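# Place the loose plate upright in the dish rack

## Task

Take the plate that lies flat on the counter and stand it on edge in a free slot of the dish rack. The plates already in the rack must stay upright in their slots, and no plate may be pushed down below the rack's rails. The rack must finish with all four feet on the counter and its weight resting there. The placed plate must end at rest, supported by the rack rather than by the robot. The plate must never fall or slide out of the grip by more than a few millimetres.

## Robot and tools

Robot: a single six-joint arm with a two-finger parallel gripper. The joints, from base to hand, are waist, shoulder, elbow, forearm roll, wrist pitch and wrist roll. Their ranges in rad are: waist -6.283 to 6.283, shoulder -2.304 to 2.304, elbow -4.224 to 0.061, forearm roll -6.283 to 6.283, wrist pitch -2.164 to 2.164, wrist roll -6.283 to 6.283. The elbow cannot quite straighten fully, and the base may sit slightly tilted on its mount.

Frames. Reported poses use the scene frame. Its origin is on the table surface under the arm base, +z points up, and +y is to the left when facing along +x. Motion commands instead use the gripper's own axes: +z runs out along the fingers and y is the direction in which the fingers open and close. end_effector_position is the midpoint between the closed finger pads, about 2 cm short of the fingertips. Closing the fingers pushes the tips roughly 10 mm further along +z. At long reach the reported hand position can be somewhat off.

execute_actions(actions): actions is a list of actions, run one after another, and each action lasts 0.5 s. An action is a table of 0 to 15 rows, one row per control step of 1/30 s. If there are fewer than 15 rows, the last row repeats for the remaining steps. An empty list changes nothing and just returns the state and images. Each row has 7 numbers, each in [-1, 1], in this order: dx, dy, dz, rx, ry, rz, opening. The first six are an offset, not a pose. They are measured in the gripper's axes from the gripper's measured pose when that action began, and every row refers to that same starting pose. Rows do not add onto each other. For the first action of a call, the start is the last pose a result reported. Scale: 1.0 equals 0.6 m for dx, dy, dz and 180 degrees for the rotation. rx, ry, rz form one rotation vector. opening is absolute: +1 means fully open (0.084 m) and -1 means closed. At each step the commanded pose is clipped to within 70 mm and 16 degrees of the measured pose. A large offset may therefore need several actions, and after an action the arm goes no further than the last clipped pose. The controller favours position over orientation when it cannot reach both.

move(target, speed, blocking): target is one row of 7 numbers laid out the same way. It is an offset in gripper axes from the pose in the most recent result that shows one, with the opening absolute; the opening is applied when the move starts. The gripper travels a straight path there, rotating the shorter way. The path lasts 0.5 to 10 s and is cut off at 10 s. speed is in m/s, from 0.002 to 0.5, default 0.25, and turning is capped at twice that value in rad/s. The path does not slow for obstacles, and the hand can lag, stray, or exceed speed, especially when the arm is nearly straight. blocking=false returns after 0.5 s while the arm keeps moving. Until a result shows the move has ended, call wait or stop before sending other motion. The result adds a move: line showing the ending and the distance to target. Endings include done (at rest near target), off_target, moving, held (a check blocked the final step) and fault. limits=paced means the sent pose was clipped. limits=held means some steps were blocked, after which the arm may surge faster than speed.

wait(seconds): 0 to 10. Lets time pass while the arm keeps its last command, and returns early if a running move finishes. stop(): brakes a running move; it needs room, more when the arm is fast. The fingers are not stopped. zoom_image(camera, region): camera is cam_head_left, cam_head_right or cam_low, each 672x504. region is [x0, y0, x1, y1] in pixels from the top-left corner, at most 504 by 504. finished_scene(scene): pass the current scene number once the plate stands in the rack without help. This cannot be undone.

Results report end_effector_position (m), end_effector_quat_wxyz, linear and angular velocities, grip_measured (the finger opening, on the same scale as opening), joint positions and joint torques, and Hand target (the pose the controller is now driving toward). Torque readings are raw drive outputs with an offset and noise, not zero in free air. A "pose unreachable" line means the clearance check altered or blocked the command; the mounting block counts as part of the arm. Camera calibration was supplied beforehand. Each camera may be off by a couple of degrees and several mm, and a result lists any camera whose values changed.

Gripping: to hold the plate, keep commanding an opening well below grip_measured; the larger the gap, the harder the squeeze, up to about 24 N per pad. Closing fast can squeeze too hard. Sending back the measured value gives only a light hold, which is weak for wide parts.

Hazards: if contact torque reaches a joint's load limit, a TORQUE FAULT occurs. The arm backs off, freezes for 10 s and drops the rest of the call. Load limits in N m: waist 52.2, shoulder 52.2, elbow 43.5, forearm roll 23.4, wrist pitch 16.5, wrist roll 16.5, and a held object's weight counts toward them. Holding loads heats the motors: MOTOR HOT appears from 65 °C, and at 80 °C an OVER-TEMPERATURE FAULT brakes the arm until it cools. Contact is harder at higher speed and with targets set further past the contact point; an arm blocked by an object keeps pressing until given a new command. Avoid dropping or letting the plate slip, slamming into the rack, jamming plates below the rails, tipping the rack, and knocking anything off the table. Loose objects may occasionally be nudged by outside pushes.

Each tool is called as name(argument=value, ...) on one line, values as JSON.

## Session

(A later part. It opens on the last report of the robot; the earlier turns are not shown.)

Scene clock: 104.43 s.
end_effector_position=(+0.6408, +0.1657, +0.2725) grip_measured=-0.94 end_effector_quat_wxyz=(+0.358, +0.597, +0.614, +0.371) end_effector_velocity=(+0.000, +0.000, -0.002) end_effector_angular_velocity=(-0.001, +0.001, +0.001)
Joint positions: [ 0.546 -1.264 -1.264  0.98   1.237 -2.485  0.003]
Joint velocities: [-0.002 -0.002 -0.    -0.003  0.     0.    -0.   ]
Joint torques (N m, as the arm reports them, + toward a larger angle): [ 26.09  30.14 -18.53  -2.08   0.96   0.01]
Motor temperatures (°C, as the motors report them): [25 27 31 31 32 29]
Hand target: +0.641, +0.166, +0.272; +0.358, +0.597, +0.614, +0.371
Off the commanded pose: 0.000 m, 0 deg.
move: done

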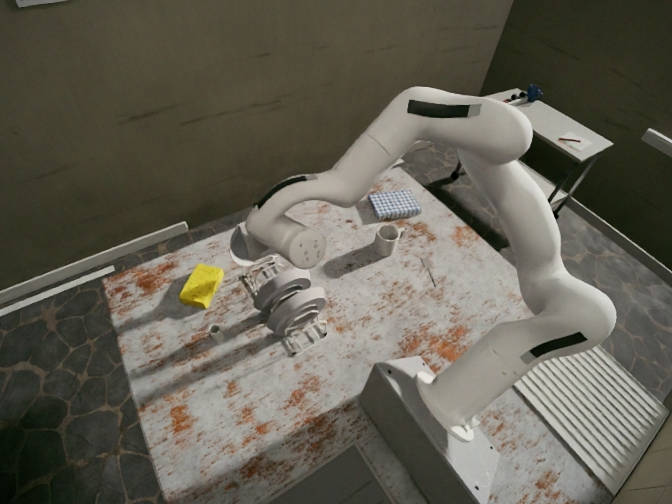

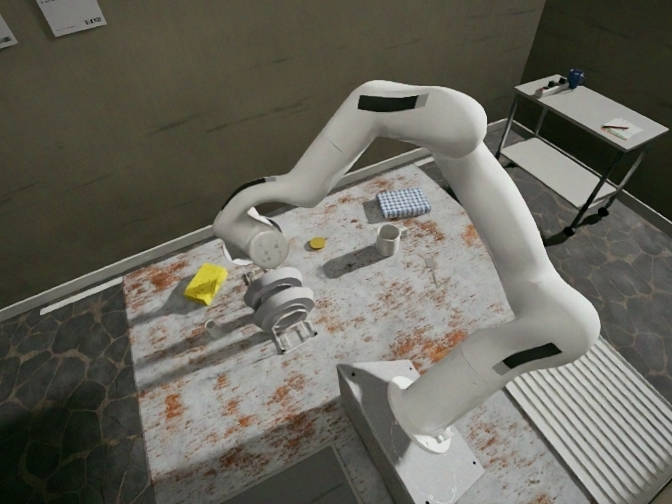

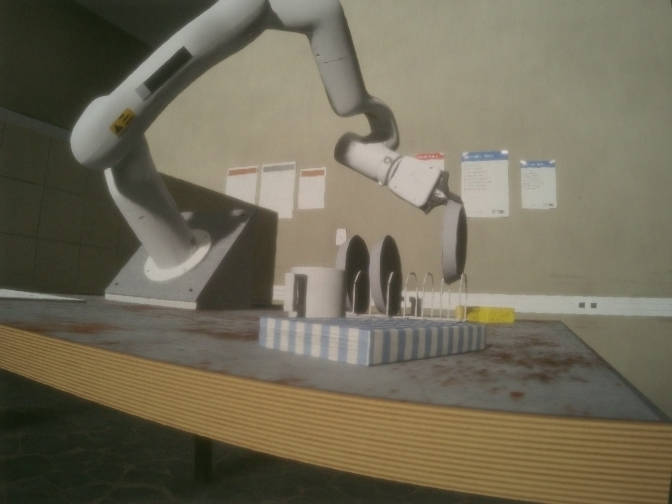

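move(target=[0,-0.045,0.022,0,0,0,-1], speed=0.015)

zoom_image(camera="cam_low", region=[400, 180, 520, 330])

Scene clock: 116.87 s.
end_effector_position=(+0.6398, +0.1658, +0.2427) grip_measured=-0.94 end_effector_quat_wxyz=(+0.358, +0.597, +0.614, +0.371) end_effector_velocity=(+0.000, +0.000, -0.001) end_effector_angular_velocity=(+0.001, -0.001, -0.000)
Joint positions: [ 0.512 -1.301 -1.26   0.934  1.261 -2.45   0.003]
Joint velocities: [-0.001 -0.001 -0.    -0.003  0.001  0.003 -0.   ]
Joint torques (N m, as the arm reports them, + toward a larger angle): [ 26.94  31.1  -17.98  -2.64   0.54  -0.15]
Motor temperatures (°C, as the motors report them): [25 27 31 31 32 29]
Hand target: +0.640, +0.166, +0.242; +0.358, +0.597, +0.614, +0.371
Off the commanded pose: 0.000 m, 0 deg.
move: done

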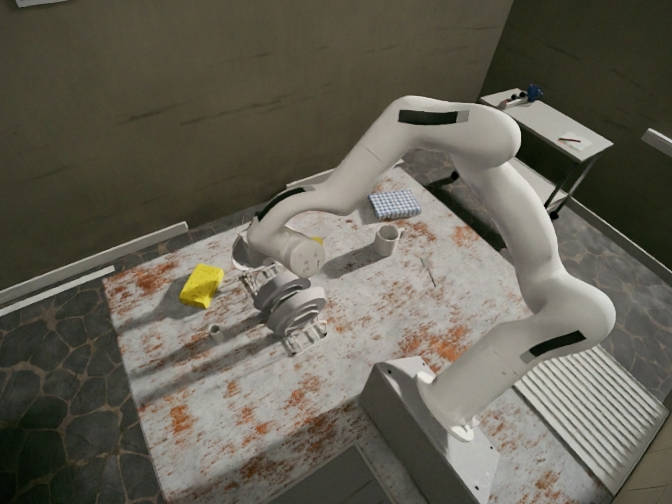

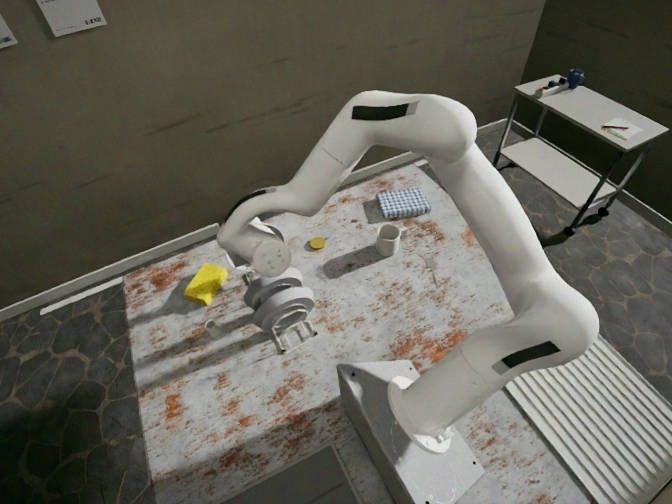

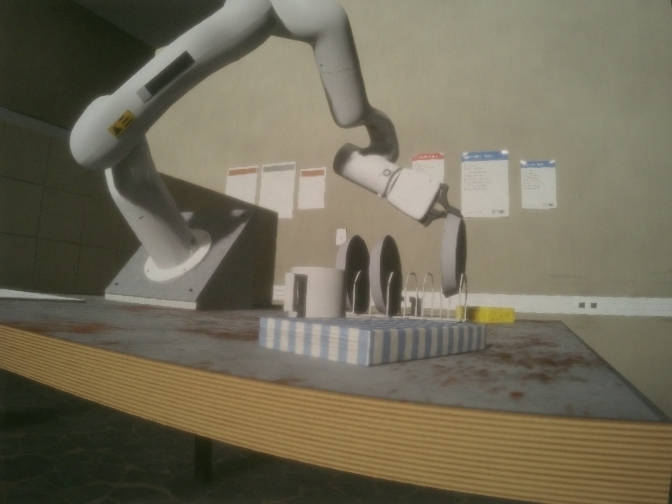

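Region (400, 180, 520, 330) of cam_low's 672x504 image, scaled by 3.360, with more detail than that image has; it fills the left 403 columns of this view, and the rest is white.

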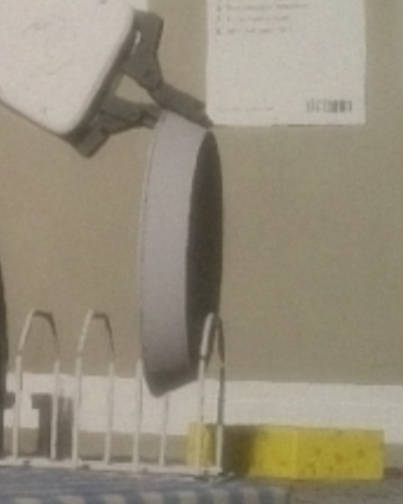

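move(target=[0,-0.062,0.033,0,0,0,-1], speed=0.015)

move(target=[0,-0.006,0.003,0,0,0,-1], speed=0.006)

zoom_image(camera="cam_low", region=[360, 180, 520, 330])

Scene clock: 126.37 s.
end_effector_position=(+0.6399, +0.1659, +0.2009) grip_measured=-0.94 end_effector_quat_wxyz=(+0.358, +0.597, +0.614, +0.371) end_effector_velocity=(+0.001, -0.002, -0.002) end_effector_angular_velocity=(-0.000, +0.000, -0.003)
Joint positions: [ 0.458 -1.358 -1.267  0.87   1.295 -2.411  0.003]
Joint velocities: [-0.005 -0.002 -0.001 -0.003  0.003  0.001 -0.   ]
Joint torques (N m, as the arm reports them, + toward a larger angle): [ 28.13  30.8  -15.81  -2.1    1.    -0.16]
Motor temperatures (°C, as the motors report them): [26 27 31 31 32 29]
Hand target: +0.640, +0.166, +0.201; +0.358, +0.597, +0.614, +0.371
Off the commanded pose: 0.000 m, 0 deg.
move: done

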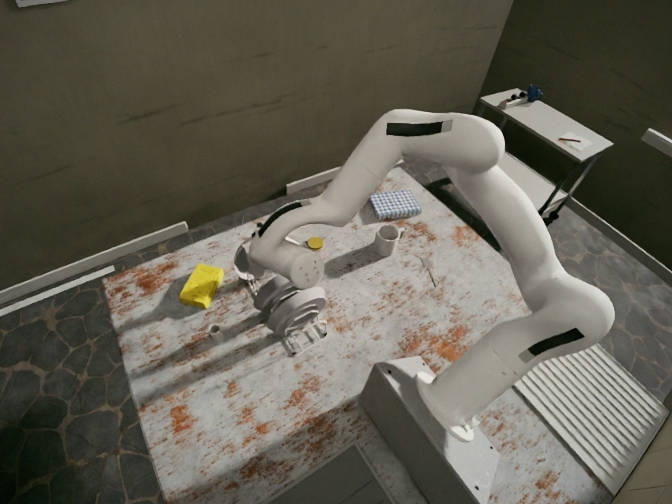

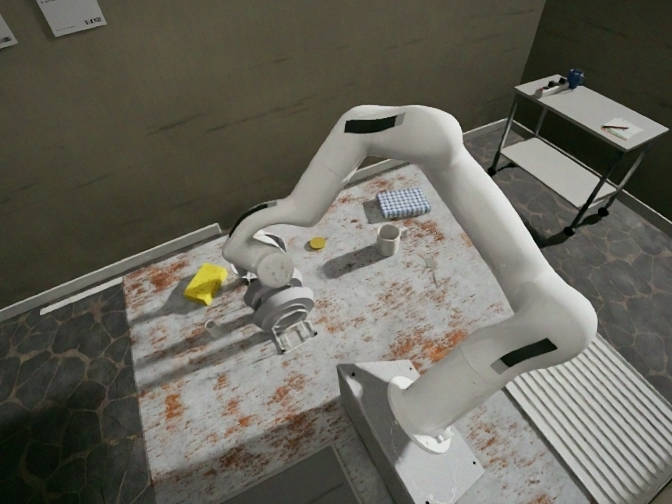

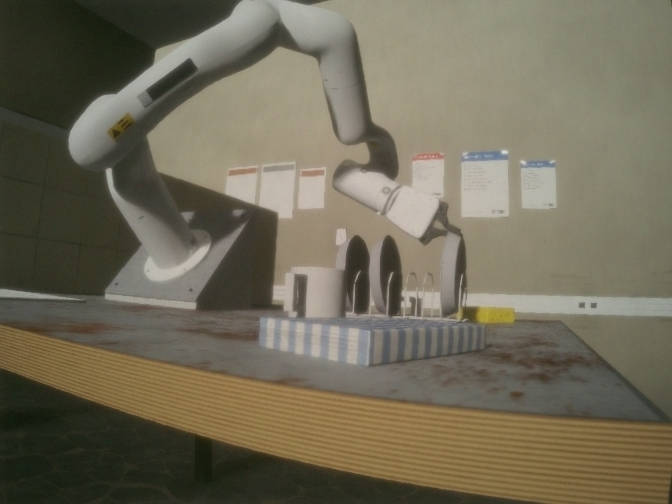

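Scene clock: 127.27 s.
end_effector_position=(+0.6398, +0.1659, +0.1970) grip_measured=-0.94 end_effector_quat_wxyz=(+0.358, +0.597, +0.614, +0.371) end_effector_velocity=(+0.001, -0.001, -0.000) end_effector_angular_velocity=(+0.001, -0.001, -0.001)
Joint positions: [ 0.453 -1.363 -1.268  0.864  1.298 -2.408  0.003]
Joint velocities: [-0.002  0.    -0.    -0.002  0.001  0.001 -0.   ]
Joint torques (N m, as the arm reports them, + toward a larger angle): [ 27.99  29.63 -16.55  -2.33   0.83   0.3 ]
Motor temperatures (°C, as the motors report them): [26 27 31 31 32 29]
Hand target: +0.640, +0.166, +0.197; +0.358, +0.597, +0.614, +0.371
Off the commanded pose: 0.000 m, 0 deg.
move: done

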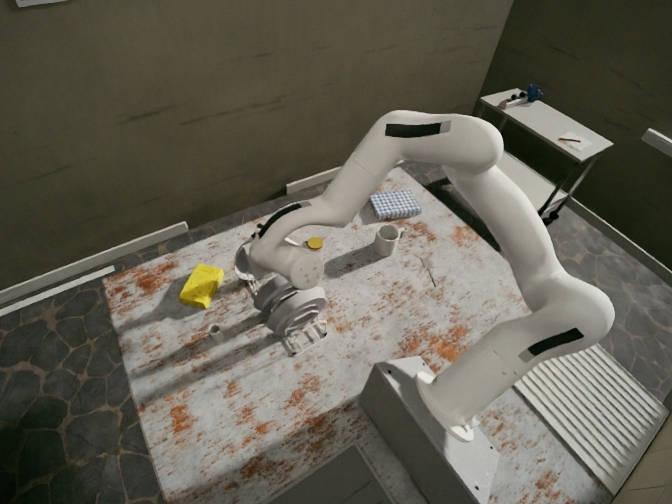

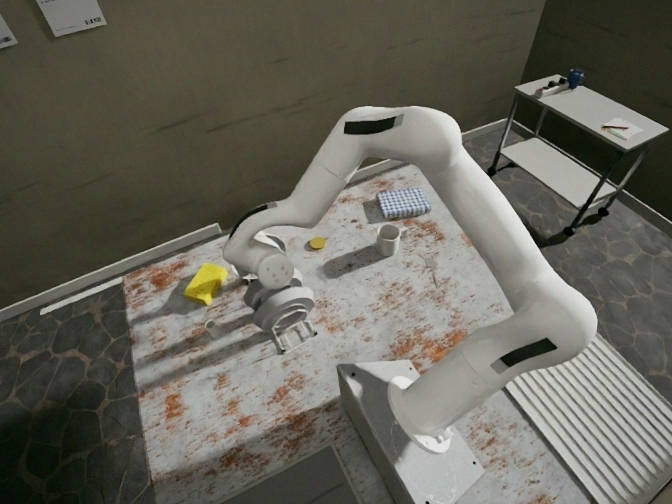

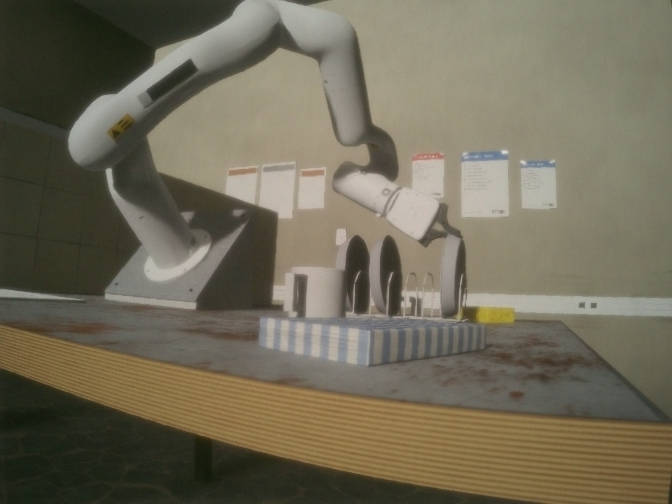

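Region (360, 180, 520, 330) of cam_low's 672x504 image, scaled by 3.150, with more detail than that image has; it fills the top 472 rows of this view, and the rest is white.

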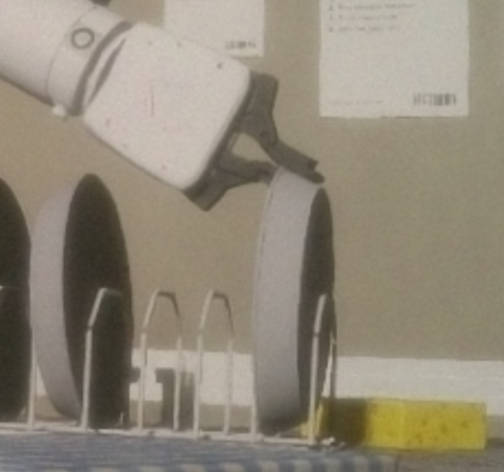

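move(target=[0,-0.007,0.004,0,0,0,-1], speed=0.005)

Scene clock: 131.60 s.
end_effector_position=(+0.6408, +0.1657, +0.1939) grip_measured=-0.93 end_effector_quat_wxyz=(+0.359, +0.597, +0.613, +0.372) end_effector_velocity=(-0.001, +0.001, -0.001) end_effector_angular_velocity=(+0.001, -0.000, +0.003)
Joint positions: [ 0.448 -1.369 -1.271  0.856  1.303 -2.404  0.003]
Joint velocities: [ 0.    -0.002 -0.    -0.002 -0.     0.002  0.   ]
Joint torques (N m, as the arm reports them, + toward a larger angle): [16.51 20.36 -5.78  1.58 -0.58 -0.23]
Motor temperatures (°C, as the motors report them): [26 27 31 31 32 29]
Hand target: +0.640, +0.166, +0.192; +0.358, +0.597, +0.614, +0.371
Off the commanded pose: 0.002 m, 0 deg.
move: done

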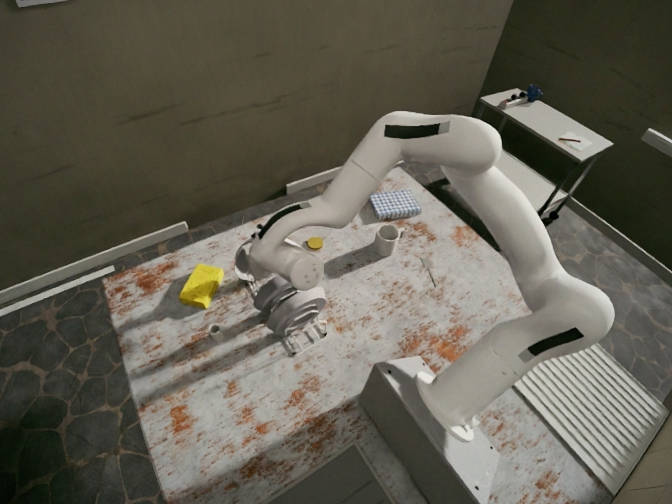

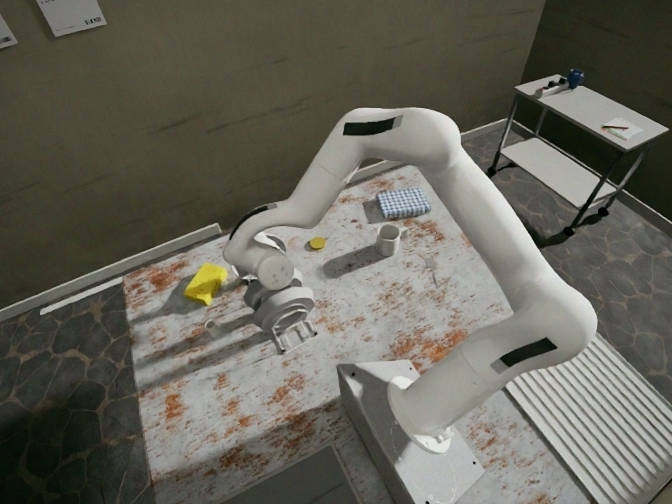

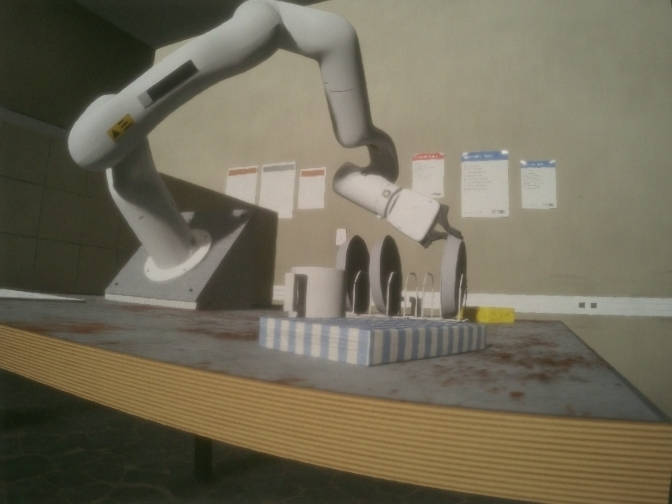

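execute_actions(actions=[[[0,0,0,0,0,0,-0.75]],[[0,0,0,0,0,0,-0.5]],[[0,0,0,0,0,0,-0.5]]])

move(target=[0,0,-0.065,0,0,0,-0.5], speed=0.04)

move(target=[0,0.1,-0.06,0,0,0,-0.5], speed=0.1)

Scene clock: 137.93 s.
end_effector_position=(+0.6396, +0.1660, +0.1918) grip_measured=-0.52 end_effector_quat_wxyz=(+0.358, +0.598, +0.614, +0.371) end_effector_velocity=(-0.000, +0.000, +0.000) end_effector_angular_velocity=(+0.001, -0.001, +0.000)
Joint positions: [ 0.447 -1.37  -1.269  0.857  1.301 -2.404  0.021]
Joint velocities: [ 0.001 -0.     0.    -0.     0.     0.001  0.   ]
Joint torques (N m, as the arm reports them, + toward a larger angle): [ 27.6   29.71 -14.24  -1.27   1.17  -0.09]
Motor temperatures (°C, as the motors report them): [26 27 31 31 32 29]
Hand target: +0.640, +0.166, +0.192; +0.358, +0.598, +0.614, +0.371
Off the commanded pose: 0.000 m, 0 deg.

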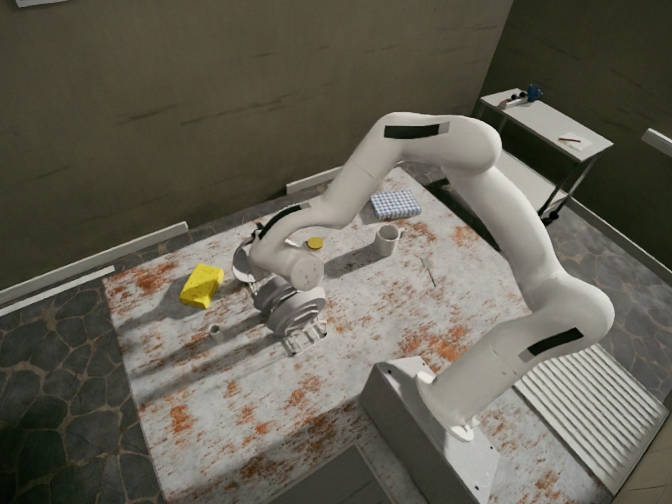

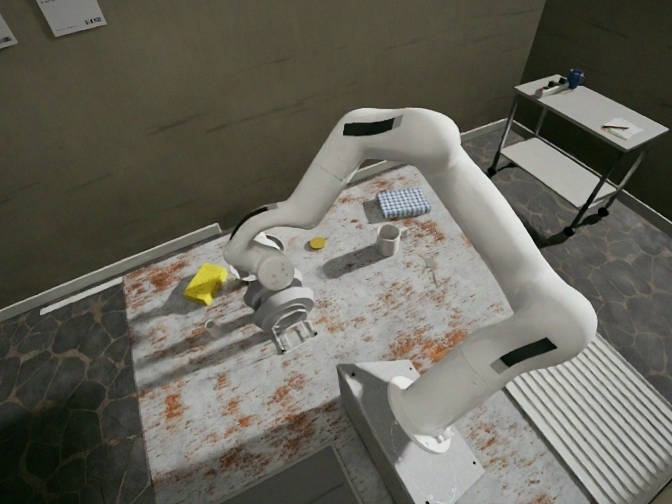

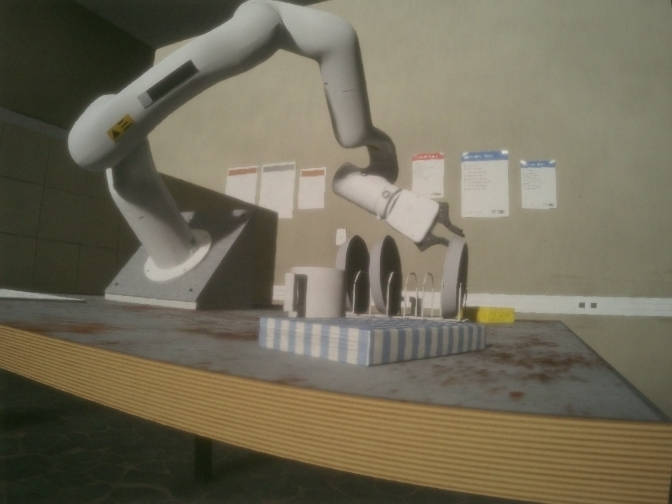

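Scene clock: 139.30 s.
end_effector_position=(+0.6054, +0.1649, +0.2099) grip_measured=-0.52 end_effector_quat_wxyz=(+0.358, +0.598, +0.614, +0.371) end_effector_velocity=(-0.002, -0.000, +0.001) end_effector_angular_velocity=(-0.001, -0.000, -0.001)
Joint positions: [ 0.507 -1.326 -1.183  0.907  1.322 -2.366  0.021]
Joint velocities: [0.004 0.002 0.005 0.004 0.003 0.003 0.   ]
Joint torques (N m, as the arm reports them, + toward a larger angle): [ 21.85  28.03 -14.76  -2.45   1.    -0.12]
Motor temperatures (°C, as the motors report them): [26 27 31 31 32 29]
Hand target: +0.605, +0.165, +0.210; +0.358, +0.598, +0.614, +0.371
Off the commanded pose: 0.000 m, 0 deg.
move: done

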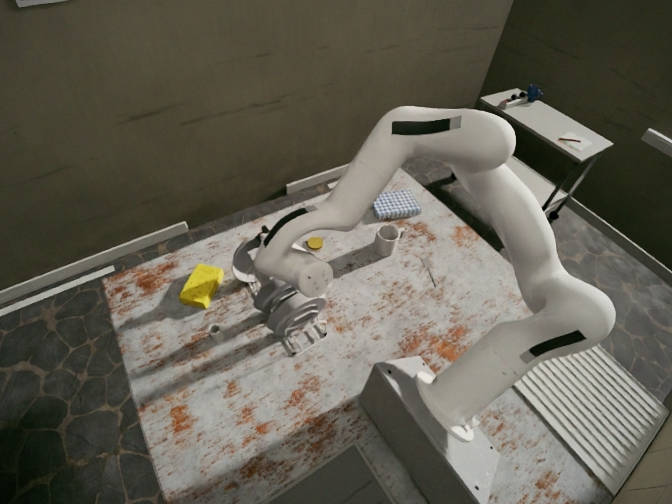

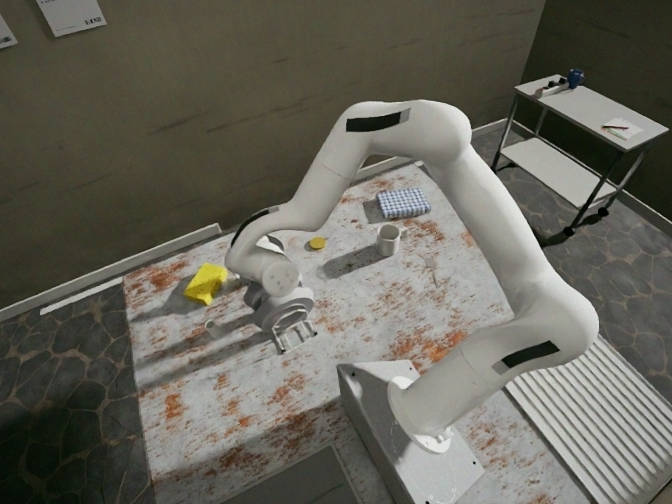

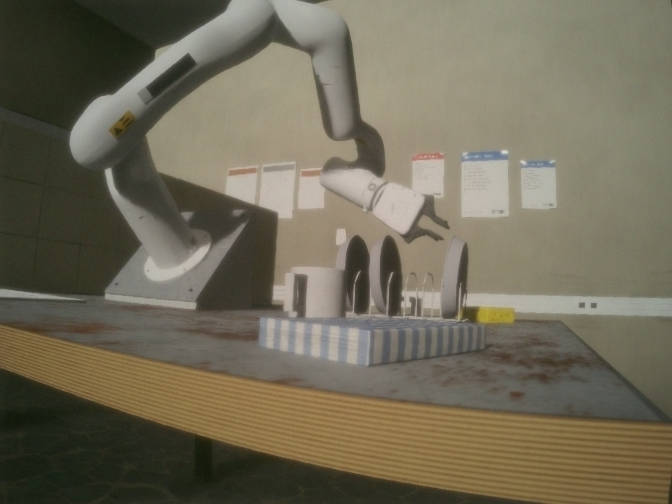

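Scene clock: 140.50 s.
end_effector_position=(+0.6018, +0.1646, +0.2793) grip_measured=-0.52 end_effector_quat_wxyz=(+0.358, +0.597, +0.614, +0.371) end_effector_velocity=(-0.000, +0.000, +0.002) end_effector_angular_velocity=(-0.001, +0.001, +0.000)
Joint positions: [ 0.6   -1.228 -1.173  1.018  1.265 -2.436  0.021]
Joint velocities: [ 0.004  0.003 -0.     0.006 -0.003 -0.004 -0.   ]
Joint torques (N m, as the arm reports them, + toward a larger angle): [ 24.48  28.22 -17.75  -1.7    0.78  -0.01]
Motor temperatures (°C, as the motors report them): [26 27 31 31 32 29]
Hand target: +0.602, +0.165, +0.280; +0.358, +0.597, +0.614, +0.371
Off the commanded pose: 0.001 m, 0 deg.
move: done

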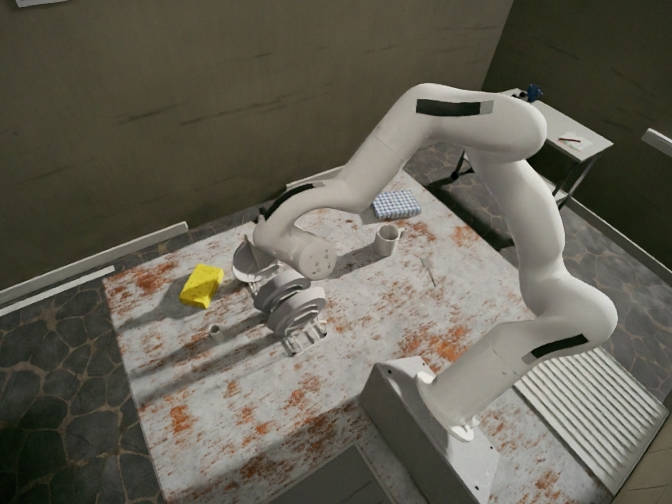

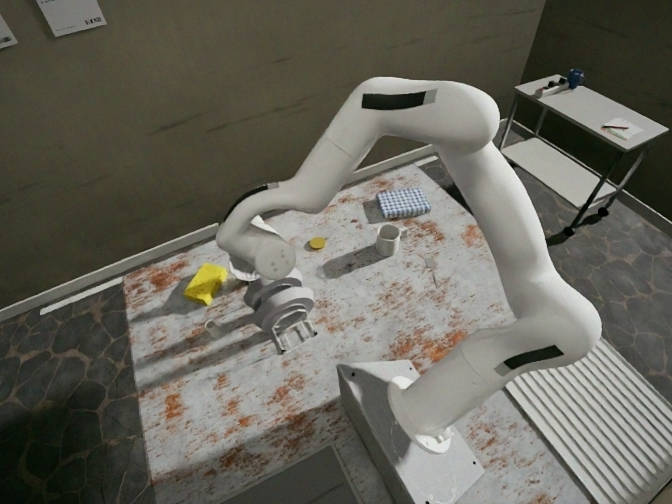

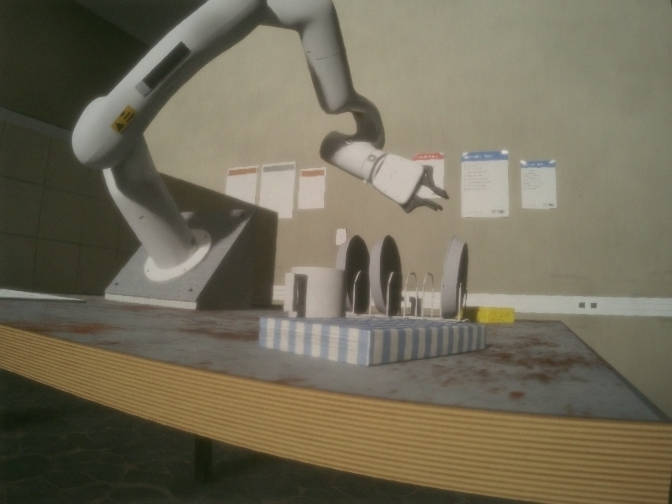

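finished_scene(scene=2)

The scene is finished: the task was done.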